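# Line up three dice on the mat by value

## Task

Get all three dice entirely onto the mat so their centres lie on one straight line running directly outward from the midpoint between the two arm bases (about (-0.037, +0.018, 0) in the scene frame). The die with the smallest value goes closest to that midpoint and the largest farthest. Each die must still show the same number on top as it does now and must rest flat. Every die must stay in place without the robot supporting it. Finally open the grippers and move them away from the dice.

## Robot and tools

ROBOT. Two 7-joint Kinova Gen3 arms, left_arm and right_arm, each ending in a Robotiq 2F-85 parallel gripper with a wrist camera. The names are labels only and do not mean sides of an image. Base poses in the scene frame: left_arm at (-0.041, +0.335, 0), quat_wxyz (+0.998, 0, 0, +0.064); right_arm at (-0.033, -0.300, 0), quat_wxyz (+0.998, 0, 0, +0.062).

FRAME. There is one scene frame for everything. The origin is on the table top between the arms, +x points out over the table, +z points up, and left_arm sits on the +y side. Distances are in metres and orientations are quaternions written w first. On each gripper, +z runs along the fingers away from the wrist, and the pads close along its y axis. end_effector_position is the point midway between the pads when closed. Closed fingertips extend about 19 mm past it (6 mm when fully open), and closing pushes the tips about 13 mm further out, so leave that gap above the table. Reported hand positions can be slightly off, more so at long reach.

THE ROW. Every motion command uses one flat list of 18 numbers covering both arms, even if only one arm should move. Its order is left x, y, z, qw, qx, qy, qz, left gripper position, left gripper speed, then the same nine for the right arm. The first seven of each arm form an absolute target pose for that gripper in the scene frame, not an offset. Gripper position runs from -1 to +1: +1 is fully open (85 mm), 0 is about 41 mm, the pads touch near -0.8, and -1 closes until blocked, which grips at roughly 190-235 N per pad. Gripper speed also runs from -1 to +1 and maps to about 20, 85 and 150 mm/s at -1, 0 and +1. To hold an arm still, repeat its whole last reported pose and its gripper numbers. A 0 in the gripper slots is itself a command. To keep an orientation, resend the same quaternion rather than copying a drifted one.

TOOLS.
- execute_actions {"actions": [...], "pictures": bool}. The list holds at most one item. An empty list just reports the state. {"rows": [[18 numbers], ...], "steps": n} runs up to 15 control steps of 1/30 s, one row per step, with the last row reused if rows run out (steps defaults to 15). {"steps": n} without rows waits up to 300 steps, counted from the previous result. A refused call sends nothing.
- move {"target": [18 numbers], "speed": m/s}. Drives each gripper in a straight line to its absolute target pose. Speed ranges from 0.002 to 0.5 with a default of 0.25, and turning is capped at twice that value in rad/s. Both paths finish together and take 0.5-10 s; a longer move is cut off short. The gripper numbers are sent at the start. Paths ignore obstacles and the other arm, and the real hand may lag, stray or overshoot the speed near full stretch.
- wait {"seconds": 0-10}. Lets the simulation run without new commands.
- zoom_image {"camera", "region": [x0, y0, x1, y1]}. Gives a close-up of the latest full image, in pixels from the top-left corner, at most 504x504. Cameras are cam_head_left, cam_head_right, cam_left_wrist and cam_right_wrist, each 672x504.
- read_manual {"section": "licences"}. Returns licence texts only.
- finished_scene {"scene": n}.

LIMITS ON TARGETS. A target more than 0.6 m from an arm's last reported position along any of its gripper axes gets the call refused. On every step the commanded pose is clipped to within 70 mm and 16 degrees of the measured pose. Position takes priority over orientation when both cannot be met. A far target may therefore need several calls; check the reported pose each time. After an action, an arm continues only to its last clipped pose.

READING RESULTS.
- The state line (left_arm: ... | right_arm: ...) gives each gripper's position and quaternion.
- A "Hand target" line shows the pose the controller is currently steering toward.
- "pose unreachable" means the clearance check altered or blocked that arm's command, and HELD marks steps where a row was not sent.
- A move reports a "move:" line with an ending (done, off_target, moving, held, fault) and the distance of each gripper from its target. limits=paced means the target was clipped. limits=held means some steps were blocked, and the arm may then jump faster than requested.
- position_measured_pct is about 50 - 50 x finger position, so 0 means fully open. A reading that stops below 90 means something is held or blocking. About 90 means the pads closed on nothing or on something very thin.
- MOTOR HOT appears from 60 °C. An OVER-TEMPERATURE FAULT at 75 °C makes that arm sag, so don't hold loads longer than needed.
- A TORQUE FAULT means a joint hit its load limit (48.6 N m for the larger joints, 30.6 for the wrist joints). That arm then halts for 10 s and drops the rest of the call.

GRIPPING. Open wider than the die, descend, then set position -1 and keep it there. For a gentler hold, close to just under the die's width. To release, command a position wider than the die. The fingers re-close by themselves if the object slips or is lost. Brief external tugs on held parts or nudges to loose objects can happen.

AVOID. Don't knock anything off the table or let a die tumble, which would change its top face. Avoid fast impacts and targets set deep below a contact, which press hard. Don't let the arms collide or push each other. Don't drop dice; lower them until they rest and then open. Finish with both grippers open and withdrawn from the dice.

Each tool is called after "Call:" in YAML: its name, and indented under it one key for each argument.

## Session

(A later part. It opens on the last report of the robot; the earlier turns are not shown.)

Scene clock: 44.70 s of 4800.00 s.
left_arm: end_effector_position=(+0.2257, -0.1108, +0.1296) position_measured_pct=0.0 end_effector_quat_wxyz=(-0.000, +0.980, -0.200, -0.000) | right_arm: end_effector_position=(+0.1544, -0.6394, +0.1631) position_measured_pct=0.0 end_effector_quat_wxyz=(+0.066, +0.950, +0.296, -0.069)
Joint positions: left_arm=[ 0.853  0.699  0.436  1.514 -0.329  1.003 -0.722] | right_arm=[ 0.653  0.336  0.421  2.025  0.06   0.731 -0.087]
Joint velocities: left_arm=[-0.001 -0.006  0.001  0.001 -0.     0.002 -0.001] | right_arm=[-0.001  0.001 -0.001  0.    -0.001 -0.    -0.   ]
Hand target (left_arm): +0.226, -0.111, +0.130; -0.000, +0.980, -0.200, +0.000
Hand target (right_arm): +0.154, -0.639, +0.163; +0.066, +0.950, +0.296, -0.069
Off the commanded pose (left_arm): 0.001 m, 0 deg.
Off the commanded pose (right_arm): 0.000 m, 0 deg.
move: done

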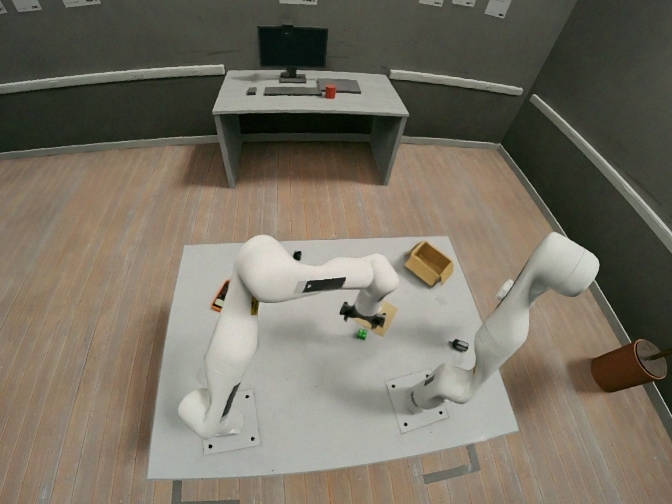

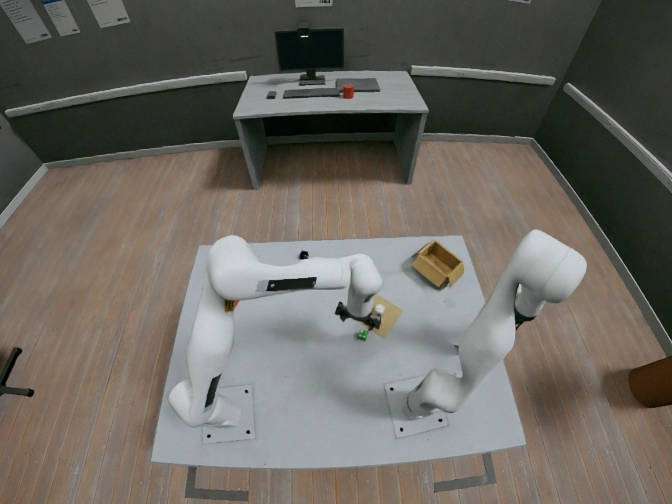

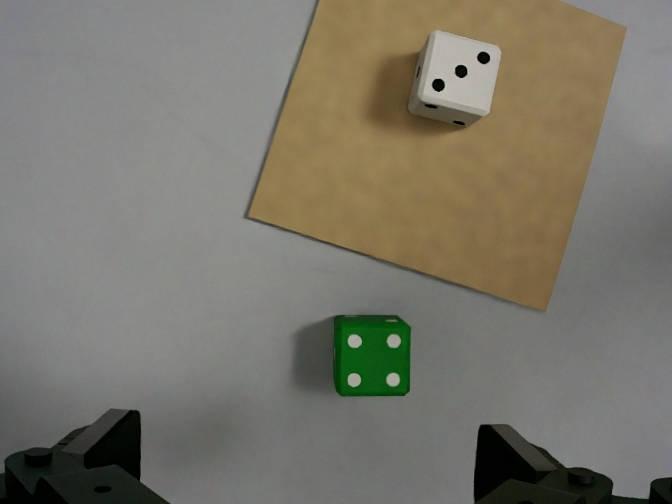

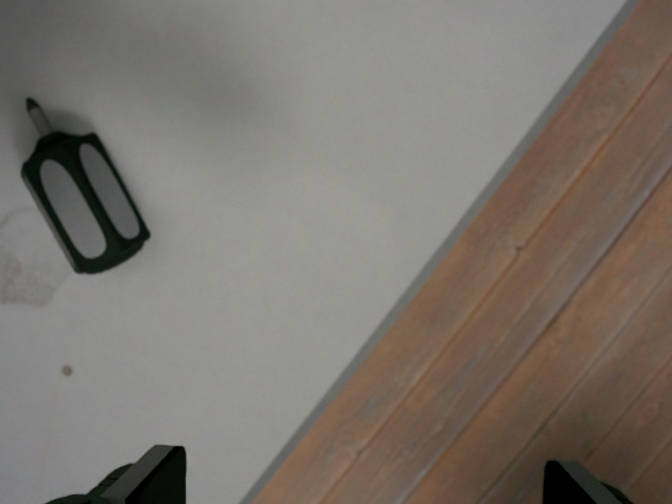

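Call:
move:
  target: [0.238,-0.13,0.023,0,0.98,-0.2,0,1,0,0.1544,-0.6394,0.1631,0.066,0.95,0.296,-0.069,1,0]
  speed: 0.1

Call:
move:
  target: [0.238,-0.13,0.023,0,0.98,-0.2,0,-1,0,0.1544,-0.6394,0.1631,0.066,0.95,0.296,-0.069,1,0]

Call:
move:
  target: [0.25,-0.14,0.1,0,0.96,-0.281,0,-1,0,0.1544,-0.6394,0.1631,0.066,0.95,0.296,-0.069,1,0]

Call:
move:
  target: [0.363,-0.238,0.1,0,0.96,-0.281,0,-1,0,0.1544,-0.6394,0.1631,0.066,0.95,0.296,-0.069,1,0]

Call:
move:
  target: [0.363,-0.238,0.027,0,0.96,-0.281,0,-1,0,0.1544,-0.6394,0.1631,0.066,0.95,0.296,-0.069,1,0]
  speed: 0.1

Scene clock: 55.00 s of 4800.00 s.
left_arm: end_effector_position=(+0.2384, -0.1299, +0.0235) position_measured_pct=0.0 end_effector_quat_wxyz=(+0.000, +0.980, -0.200, +0.000) | right_arm: end_effector_position=(+0.1544, -0.6394, +0.1631) position_measured_pct=0.0 end_effector_quat_wxyz=(+0.066, +0.950, +0.296, -0.069)
Joint positions: left_arm=[ 0.9    0.898  0.37   1.504 -0.401  0.814 -0.68 ] | right_arm=[ 0.653  0.336  0.421  2.025  0.06   0.731 -0.087]
Joint velocities: left_arm=[ 0.001  0.006  0.    -0.    -0.001  0.    -0.001] | right_arm=[ 0.002 -0.001  0.    -0.    -0.    -0.     0.001]
Hand target (left_arm): +0.238, -0.130, +0.023; -0.000, +0.980, -0.200, +0.000
Hand target (right_arm): +0.154, -0.639, +0.163; +0.066, +0.950, +0.296, -0.069
Off the commanded pose (left_arm): 0.001 m, 0 deg.
Off the commanded pose (right_arm): 0.000 m, 0 deg.
After step 90, 5.93 s passed at rest.
move: done

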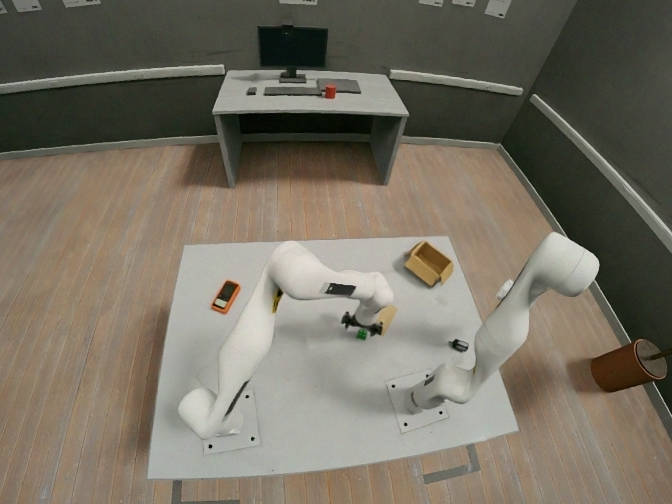

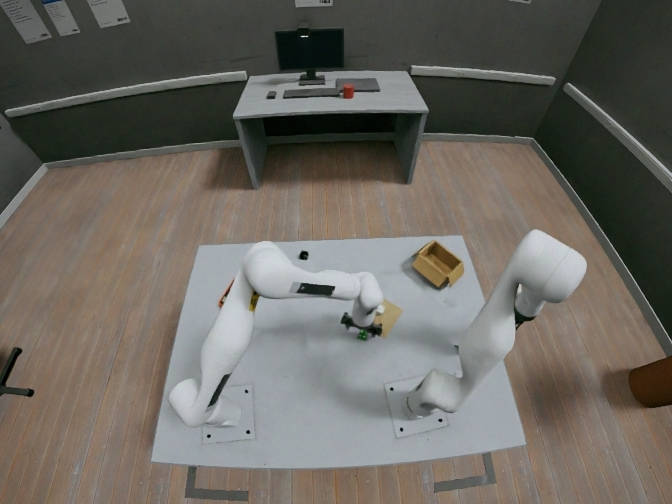

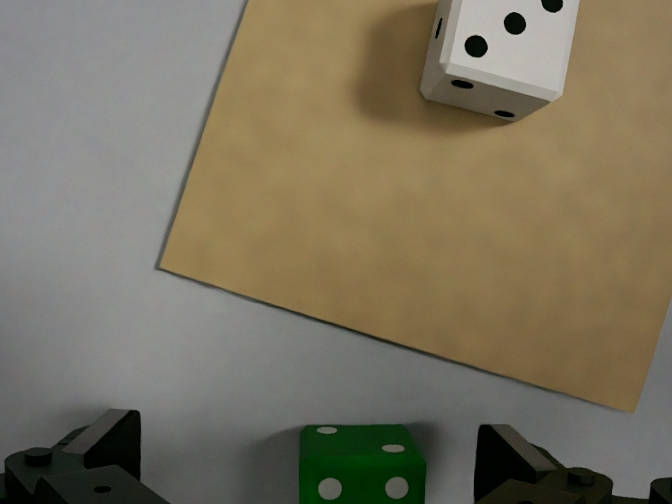

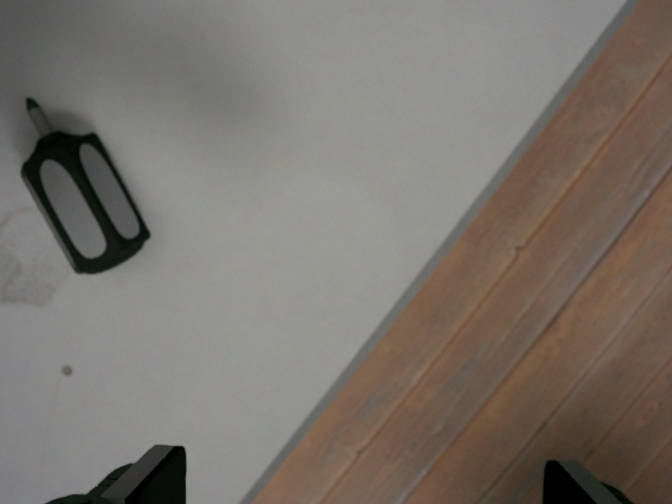

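Scene clock: 56.03 s of 4800.00 s.
left_arm: end_effector_position=(+0.2381, -0.1303, +0.0236) position_measured_pct=64.3 end_effector_quat_wxyz=(+0.000, +0.980, -0.200, +0.000) | right_arm: end_effector_position=(+0.1544, -0.6394, +0.1631) position_measured_pct=0.0 end_effector_quat_wxyz=(+0.066, +0.950, +0.296, -0.069)
Joint positions: left_arm=[ 0.901  0.898  0.371  1.504 -0.4    0.814 -0.68 ] | right_arm=[ 0.653  0.336  0.421  2.025  0.06   0.731 -0.087]
Joint velocities: left_arm=[-0.    -0.    -0.001  0.001  0.     0.     0.   ] | right_arm=[-0.001 -0.     0.001 -0.    -0.    -0.     0.001]
Hand target (left_arm): +0.238, -0.130, +0.023; -0.000, +0.980, -0.200, +0.000
Hand target (right_arm): +0.154, -0.639, +0.163; +0.066, +0.950, +0.296, -0.069
Off the commanded pose (left_arm): 0.001 m, 0 deg.
Off the commanded pose (right_arm): 0.000 m, 0 deg.
move: done

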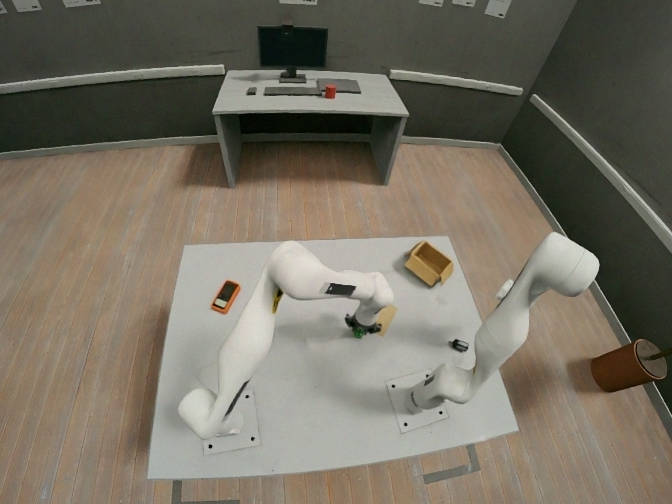

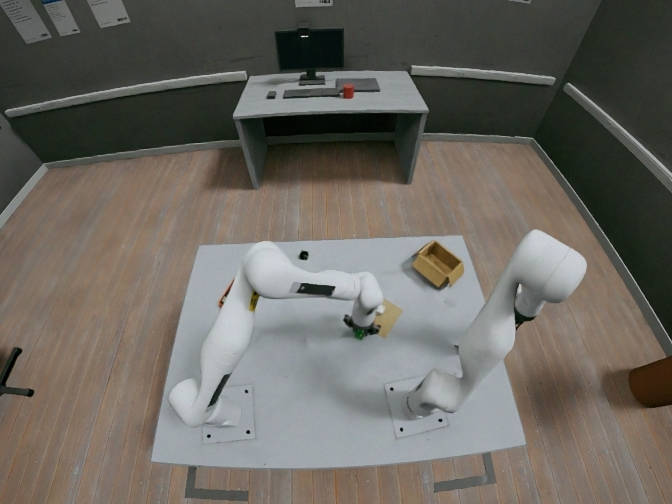

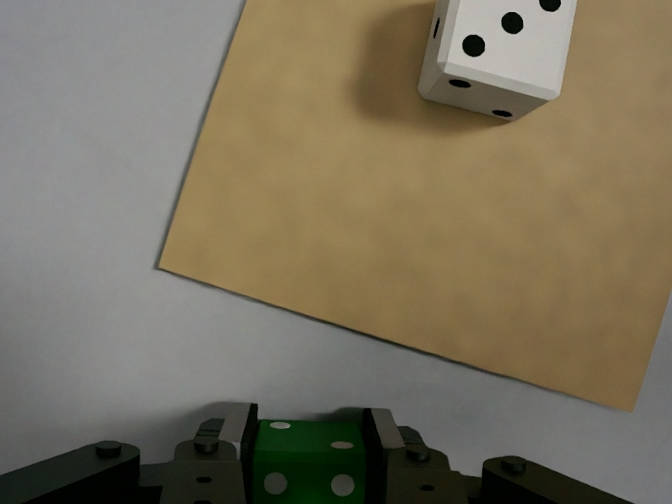

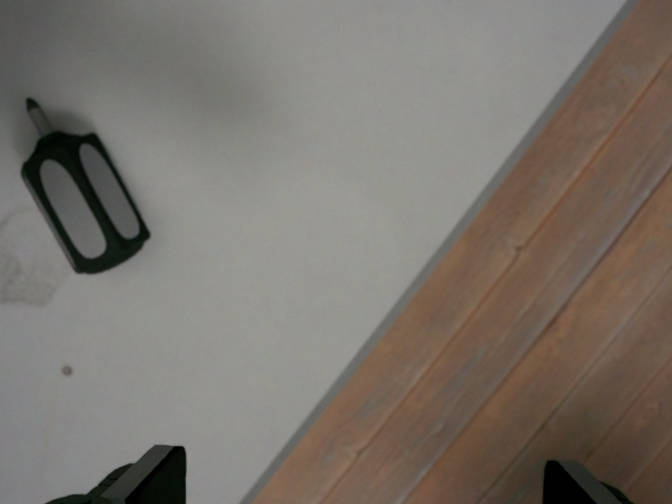

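Scene clock: 56.80 s of 4800.00 s.
left_arm: end_effector_position=(+0.2498, -0.1401, +0.0999) position_measured_pct=64.3 end_effector_quat_wxyz=(+0.000, +0.960, -0.281, -0.000) | right_arm: end_effector_position=(+0.1544, -0.6394, +0.1631) position_measured_pct=0.0 end_effector_quat_wxyz=(+0.066, +0.950, +0.296, -0.069)
Joint positions: left_arm=[ 0.855  0.82   0.46   1.393 -0.39   1.019 -0.875] | right_arm=[ 0.653  0.336  0.421  2.025  0.06   0.731 -0.087]
Joint velocities: left_arm=[-0.003 -0.    -0.    -0.     0.001  0.    -0.001] | right_arm=[-0.002 -0.001  0.     0.     0.001  0.    -0.   ]
Hand target (left_arm): +0.250, -0.140, +0.100; +0.000, +0.960, -0.281, -0.000
Hand target (right_arm): +0.154, -0.639, +0.163; +0.066, +0.950, +0.296, -0.069
Off the commanded pose (left_arm): 0.000 m, 0 deg.
Off the commanded pose (right_arm): 0.000 m, 0 deg.
move: done

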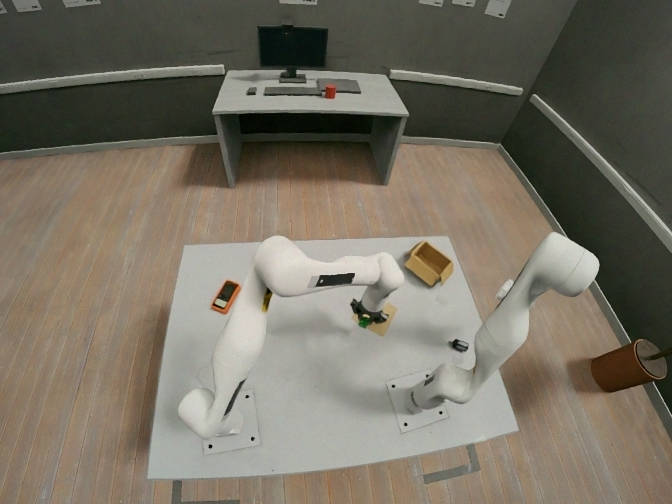

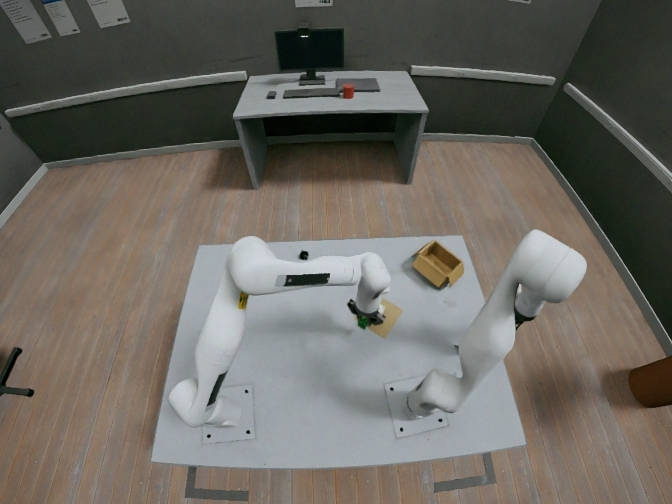

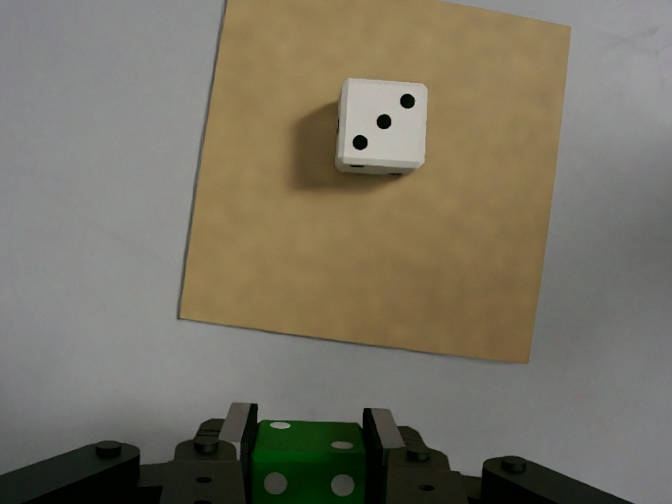

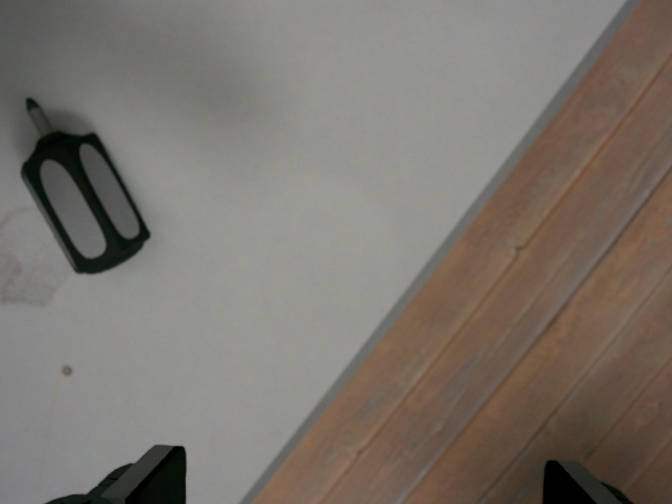

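Scene clock: 58.03 s of 4800.00 s.
left_arm: end_effector_position=(+0.3637, -0.2382, +0.1014) position_measured_pct=64.3 end_effector_quat_wxyz=(+0.001, +0.960, -0.282, +0.001) | right_arm: end_effector_position=(+0.1544, -0.6394, +0.1631) position_measured_pct=0.0 end_effector_quat_wxyz=(+0.066, +0.950, +0.296, -0.069)
Joint positions: left_arm=[ 0.952  1.198  0.452  0.517 -0.42   1.471 -1.099] | right_arm=[ 0.653  0.336  0.421  2.025  0.06   0.731 -0.087]
Joint velocities: left_arm=[ 0.01   0.018 -0.    -0.025  0.     0.01  -0.001] | right_arm=[-0.001  0.     0.     0.     0.002 -0.     0.   ]
Hand target (left_arm): +0.363, -0.238, +0.100; +0.001, +0.959, -0.282, -0.000
Hand target (right_arm): +0.154, -0.639, +0.163; +0.066, +0.950, +0.296, -0.069
Off the commanded pose (left_arm): 0.002 m, 0 deg.
Off the commanded pose (right_arm): 0.000 m, 0 deg.
move: done

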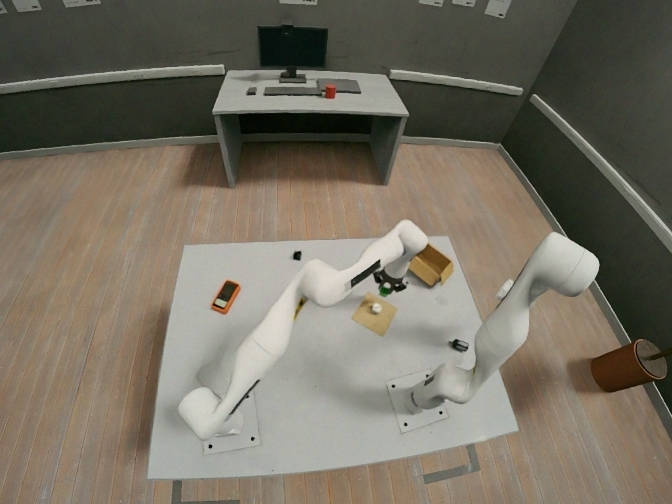

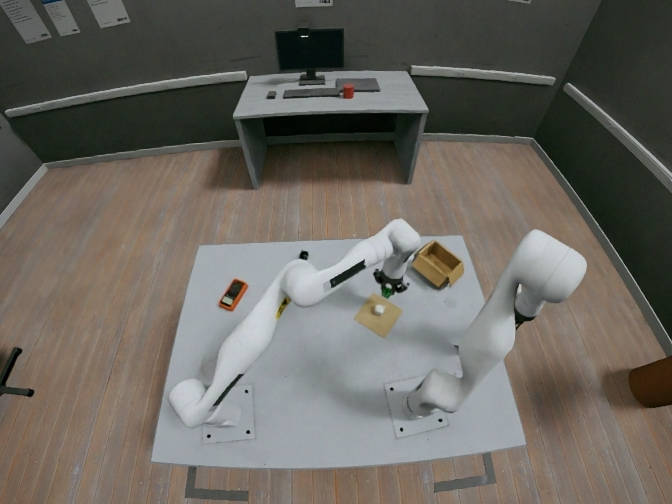

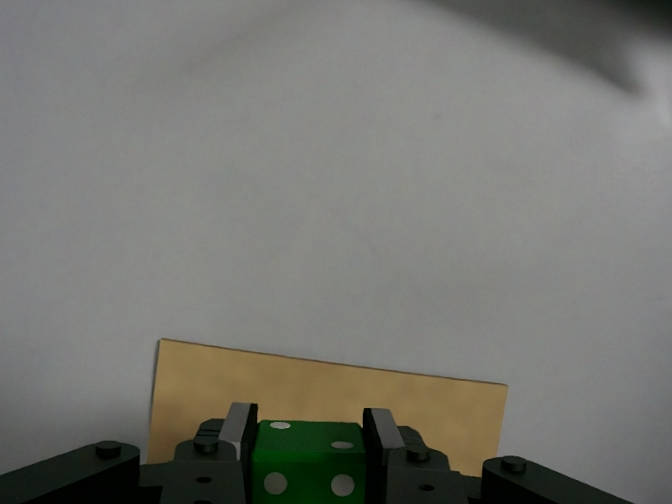

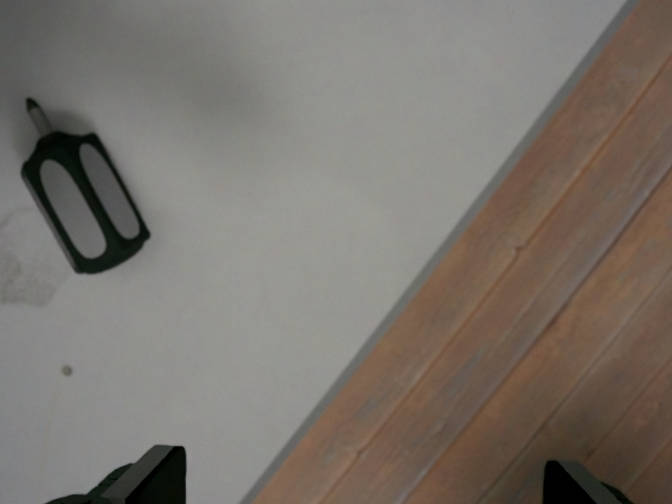

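Scene clock: 59.03 s of 4800.00 s.
left_arm: end_effector_position=(+0.3634, -0.2384, +0.0284) position_measured_pct=64.3 end_effector_quat_wxyz=(+0.001, +0.960, -0.281, +0.001) | right_arm: end_effector_position=(+0.1544, -0.6394, +0.1631) position_measured_pct=0.0 end_effector_quat_wxyz=(+0.066, +0.950, +0.296, -0.069)
Joint positions: left_arm=[ 0.94   1.263  0.438  0.612 -0.43   1.318 -1.073] | right_arm=[ 0.653  0.336  0.421  2.025  0.06   0.731 -0.087]
Joint velocities: left_arm=[-0.     0.001 -0.001 -0.     0.     0.002 -0.001] | right_arm=[ 0.002  0.    -0.     0.     0.    -0.    -0.002]
Hand target (left_arm): +0.363, -0.238, +0.027; -0.000, +0.960, -0.281, -0.000
Hand target (right_arm): +0.154, -0.639, +0.163; +0.066, +0.950, +0.296, -0.069
Off the commanded pose (left_arm): 0.001 m, 0 deg.
Off the commanded pose (right_arm): 0.000 m, 0 deg.
move: done

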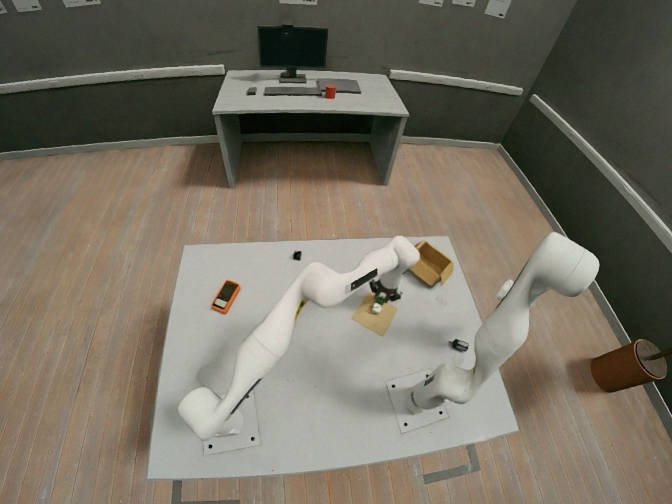

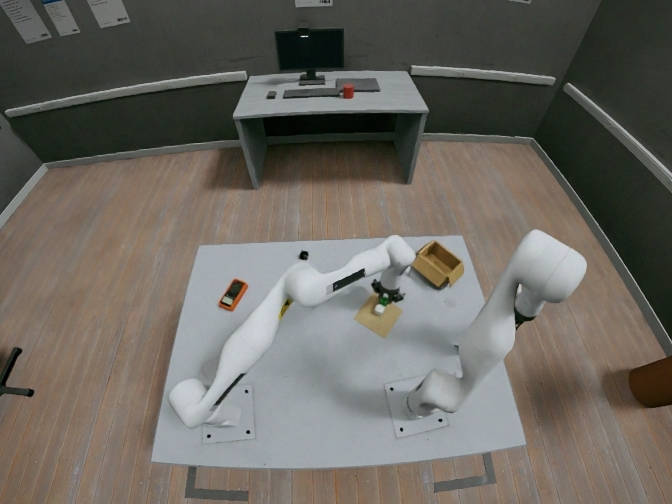

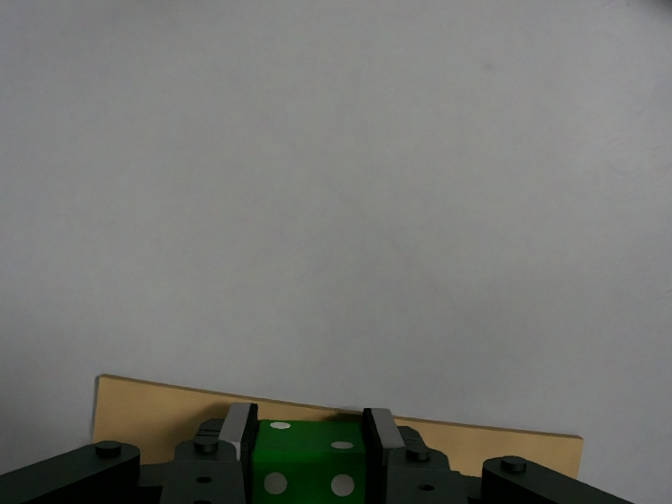

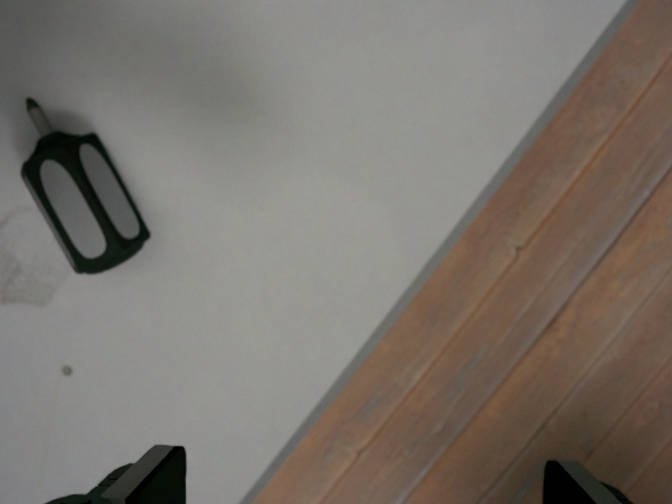

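Release, then go look at black (yaw -25°).

Call:
move:
  target: [0.363,-0.238,0.026,0,0.96,-0.281,0,1,0,0.1544,-0.6394,0.1631,0.066,0.95,0.296,-0.069,1,0]
  speed: 0.05

Call:
move:
  target: [0.363,-0.238,0.12,0,0.96,-0.281,0,1,0,0.1544,-0.6394,0.1631,0.066,0.95,0.296,-0.069,1,0]

Call:
move:
  target: [0.6,0.08,0.13,0,0.976,-0.216,0,1,0,0.1544,-0.6394,0.1631,0.066,0.95,0.296,-0.069,1,0]

Scene clock: 64.53 s of 4800.00 s.
left_arm: end_effector_position=(+0.3630, -0.2380, +0.0260) position_measured_pct=0.0 end_effector_quat_wxyz=(+0.000, +0.960, -0.281, +0.000) | right_arm: end_effector_position=(+0.1544, -0.6394, +0.1631) position_measured_pct=0.0 end_effector_quat_wxyz=(+0.066, +0.950, +0.296, -0.069)
Joint positions: left_arm=[ 0.94   1.266  0.437  0.613 -0.43   1.316 -1.073] | right_arm=[ 0.653  0.336  0.421  2.025  0.06   0.731 -0.087]
Joint velocities: left_arm=[-0.     0.    -0.    -0.    -0.002  0.    -0.   ] | right_arm=[-0.001  0.001 -0.     0.001  0.001  0.    -0.001]
Hand target (left_arm): +0.363, -0.238, +0.026; +0.000, +0.960, -0.281, -0.000
Hand target (right_arm): +0.154, -0.639, +0.163; +0.066, +0.950, +0.296, -0.069
Off the commanded pose (left_arm): 0.000 m, 0 deg.
Off the commanded pose (right_arm): 0.000 m, 0 deg.
After step 90, 1.40 s passed at rest.
move: done

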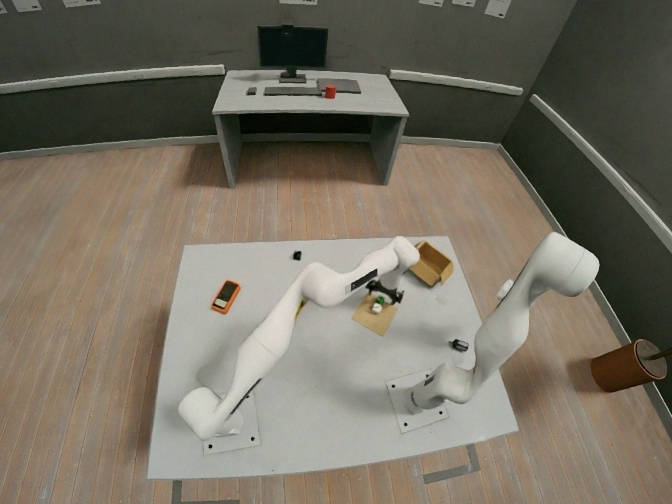

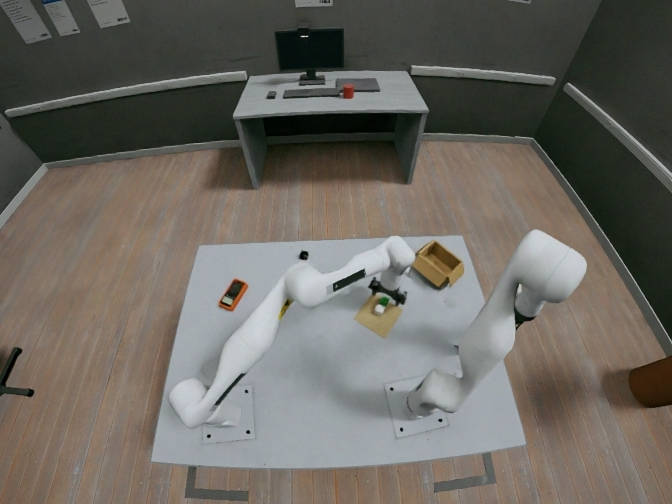

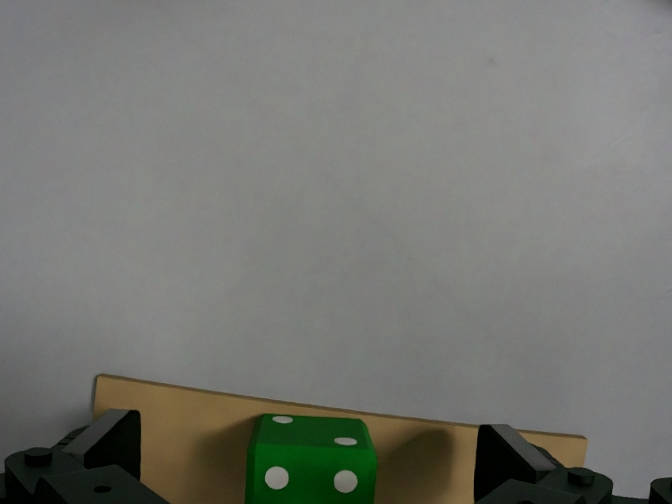

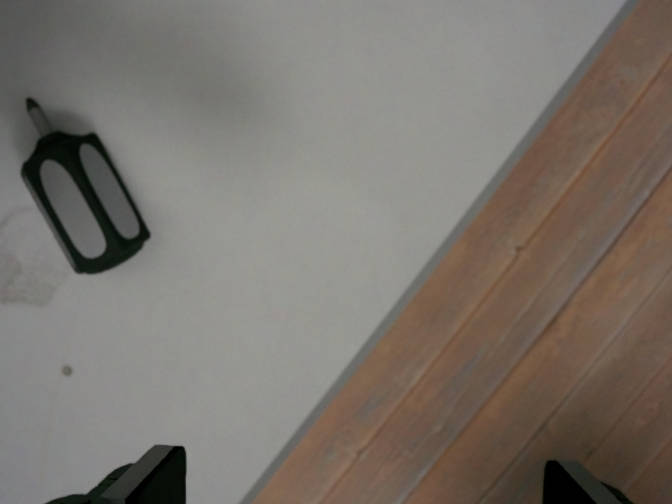

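Scene clock: 65.30 s of 4800.00 s.
left_arm: end_effector_position=(+0.3632, -0.2380, +0.1203) position_measured_pct=0.0 end_effector_quat_wxyz=(+0.000, +0.960, -0.281, +0.000) | right_arm: end_effector_position=(+0.1544, -0.6394, +0.1631) position_measured_pct=0.0 end_effector_quat_wxyz=(+0.066, +0.950, +0.296, -0.069)
Joint positions: left_arm=[ 0.96   1.188  0.453  0.474 -0.419  1.521 -1.107] | right_arm=[ 0.653  0.336  0.421  2.025  0.06   0.731 -0.087]
Joint velocities: left_arm=[ 0.001  0.004  0.001 -0.005  0.001  0.002 -0.001] | right_arm=[-0.002  0.    -0.     0.001 -0.001  0.     0.   ]
Hand target (left_arm): +0.363, -0.238, +0.120; +0.000, +0.960, -0.281, +0.000
Hand target (right_arm): +0.154, -0.639, +0.163; +0.066, +0.950, +0.296, -0.069
Off the commanded pose (left_arm): 0.000 m, 0 deg.
Off the commanded pose (right_arm): 0.000 m, 0 deg.
move: done

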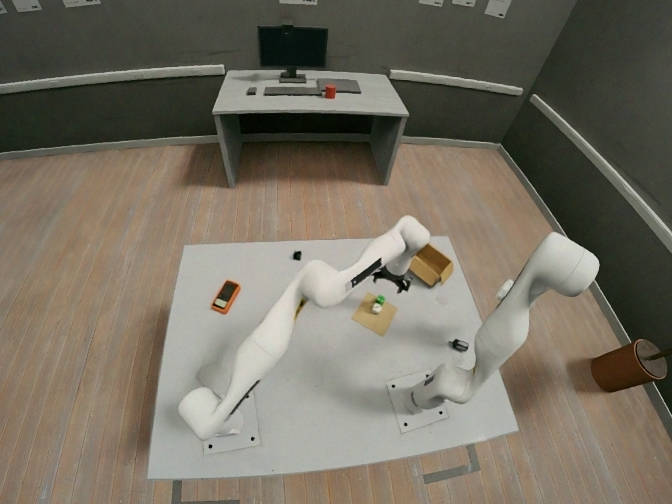

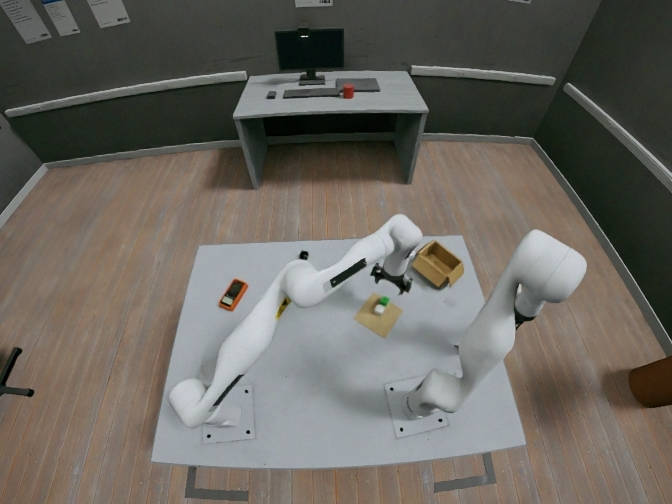

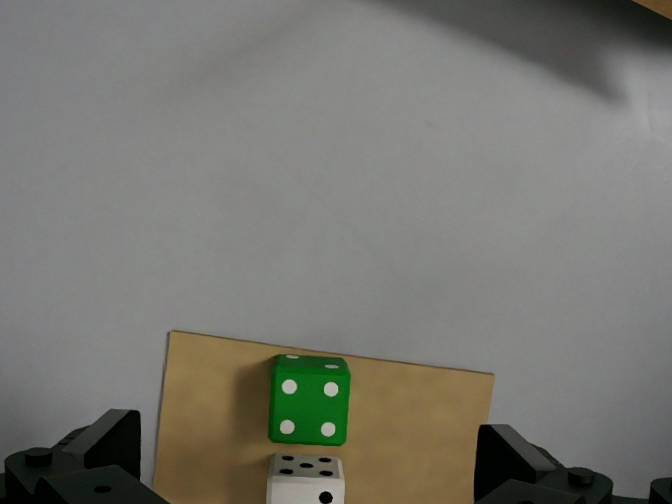

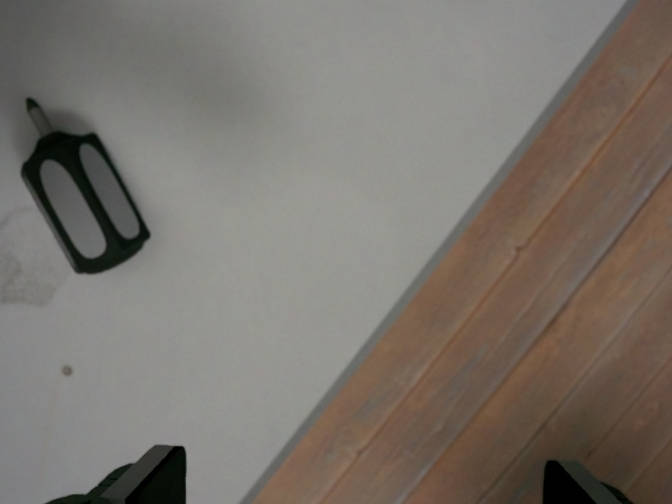

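Scene clock: 67.27 s of 4800.00 s.
left_arm: end_effector_position=(+0.5990, +0.0798, +0.1306) position_measured_pct=0.0 end_effector_quat_wxyz=(+0.001, +0.976, -0.216, +0.000) | right_arm: end_effector_position=(+0.1544, -0.6394, +0.1631) position_measured_pct=0.0 end_effector_quat_wxyz=(+0.066, +0.950, +0.296, -0.069)
Joint positions: left_arm=[ 0.362  1.129  0.45   0.581 -0.404  1.48  -1.53 ] | right_arm=[ 0.653  0.336  0.421  2.025  0.06   0.731 -0.087]
Joint velocities: left_arm=[ 0.002  0.009  0.    -0.007  0.001  0.001 -0.001] | right_arm=[-0.001  0.     0.     0.001  0.001 -0.    -0.   ]
Hand target (left_arm): +0.599, +0.080, +0.130; +0.001, +0.976, -0.216, +0.000
Hand target (right_arm): +0.154, -0.639, +0.163; +0.066, +0.950, +0.296, -0.069
Off the commanded pose (left_arm): 0.001 m, 0 deg.
Off the commanded pose (right_arm): 0.000 m, 0 deg.
move: done

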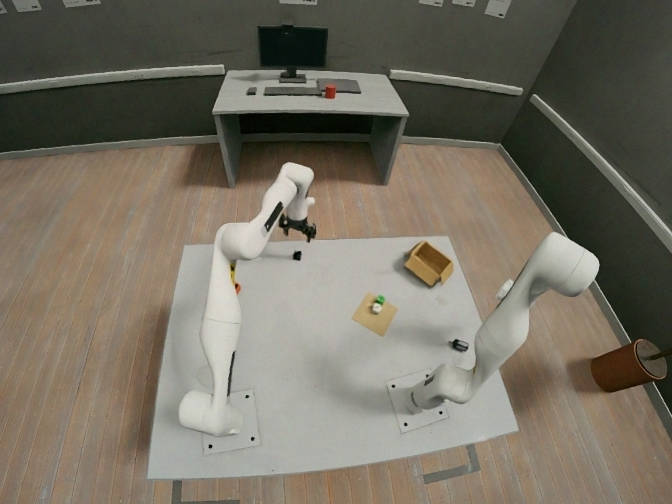

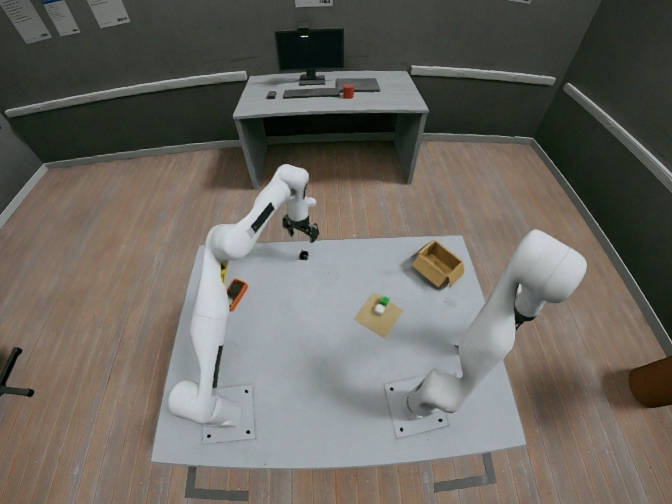

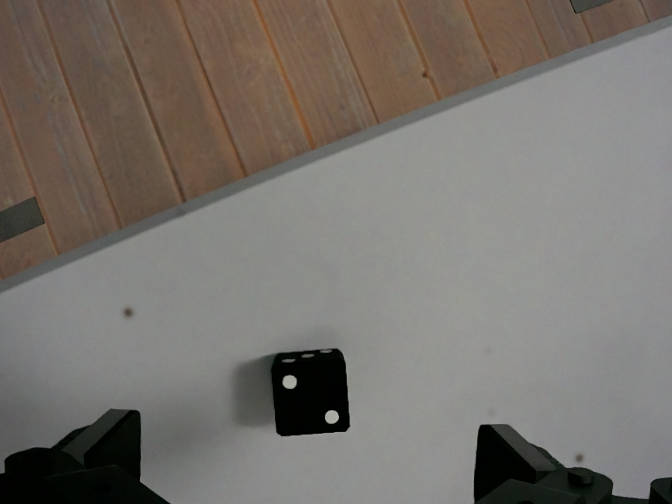

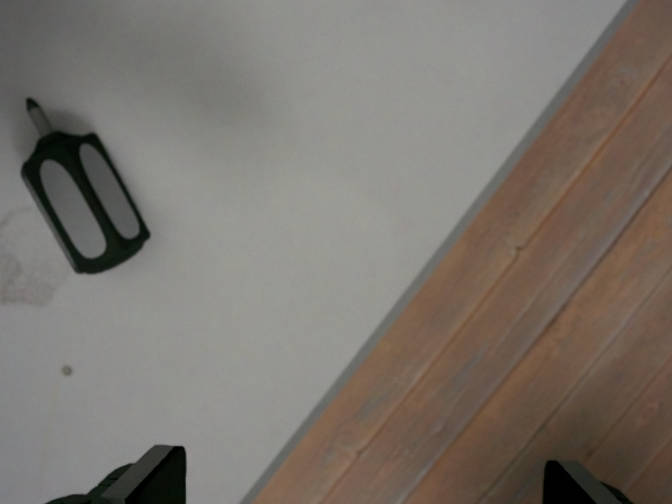

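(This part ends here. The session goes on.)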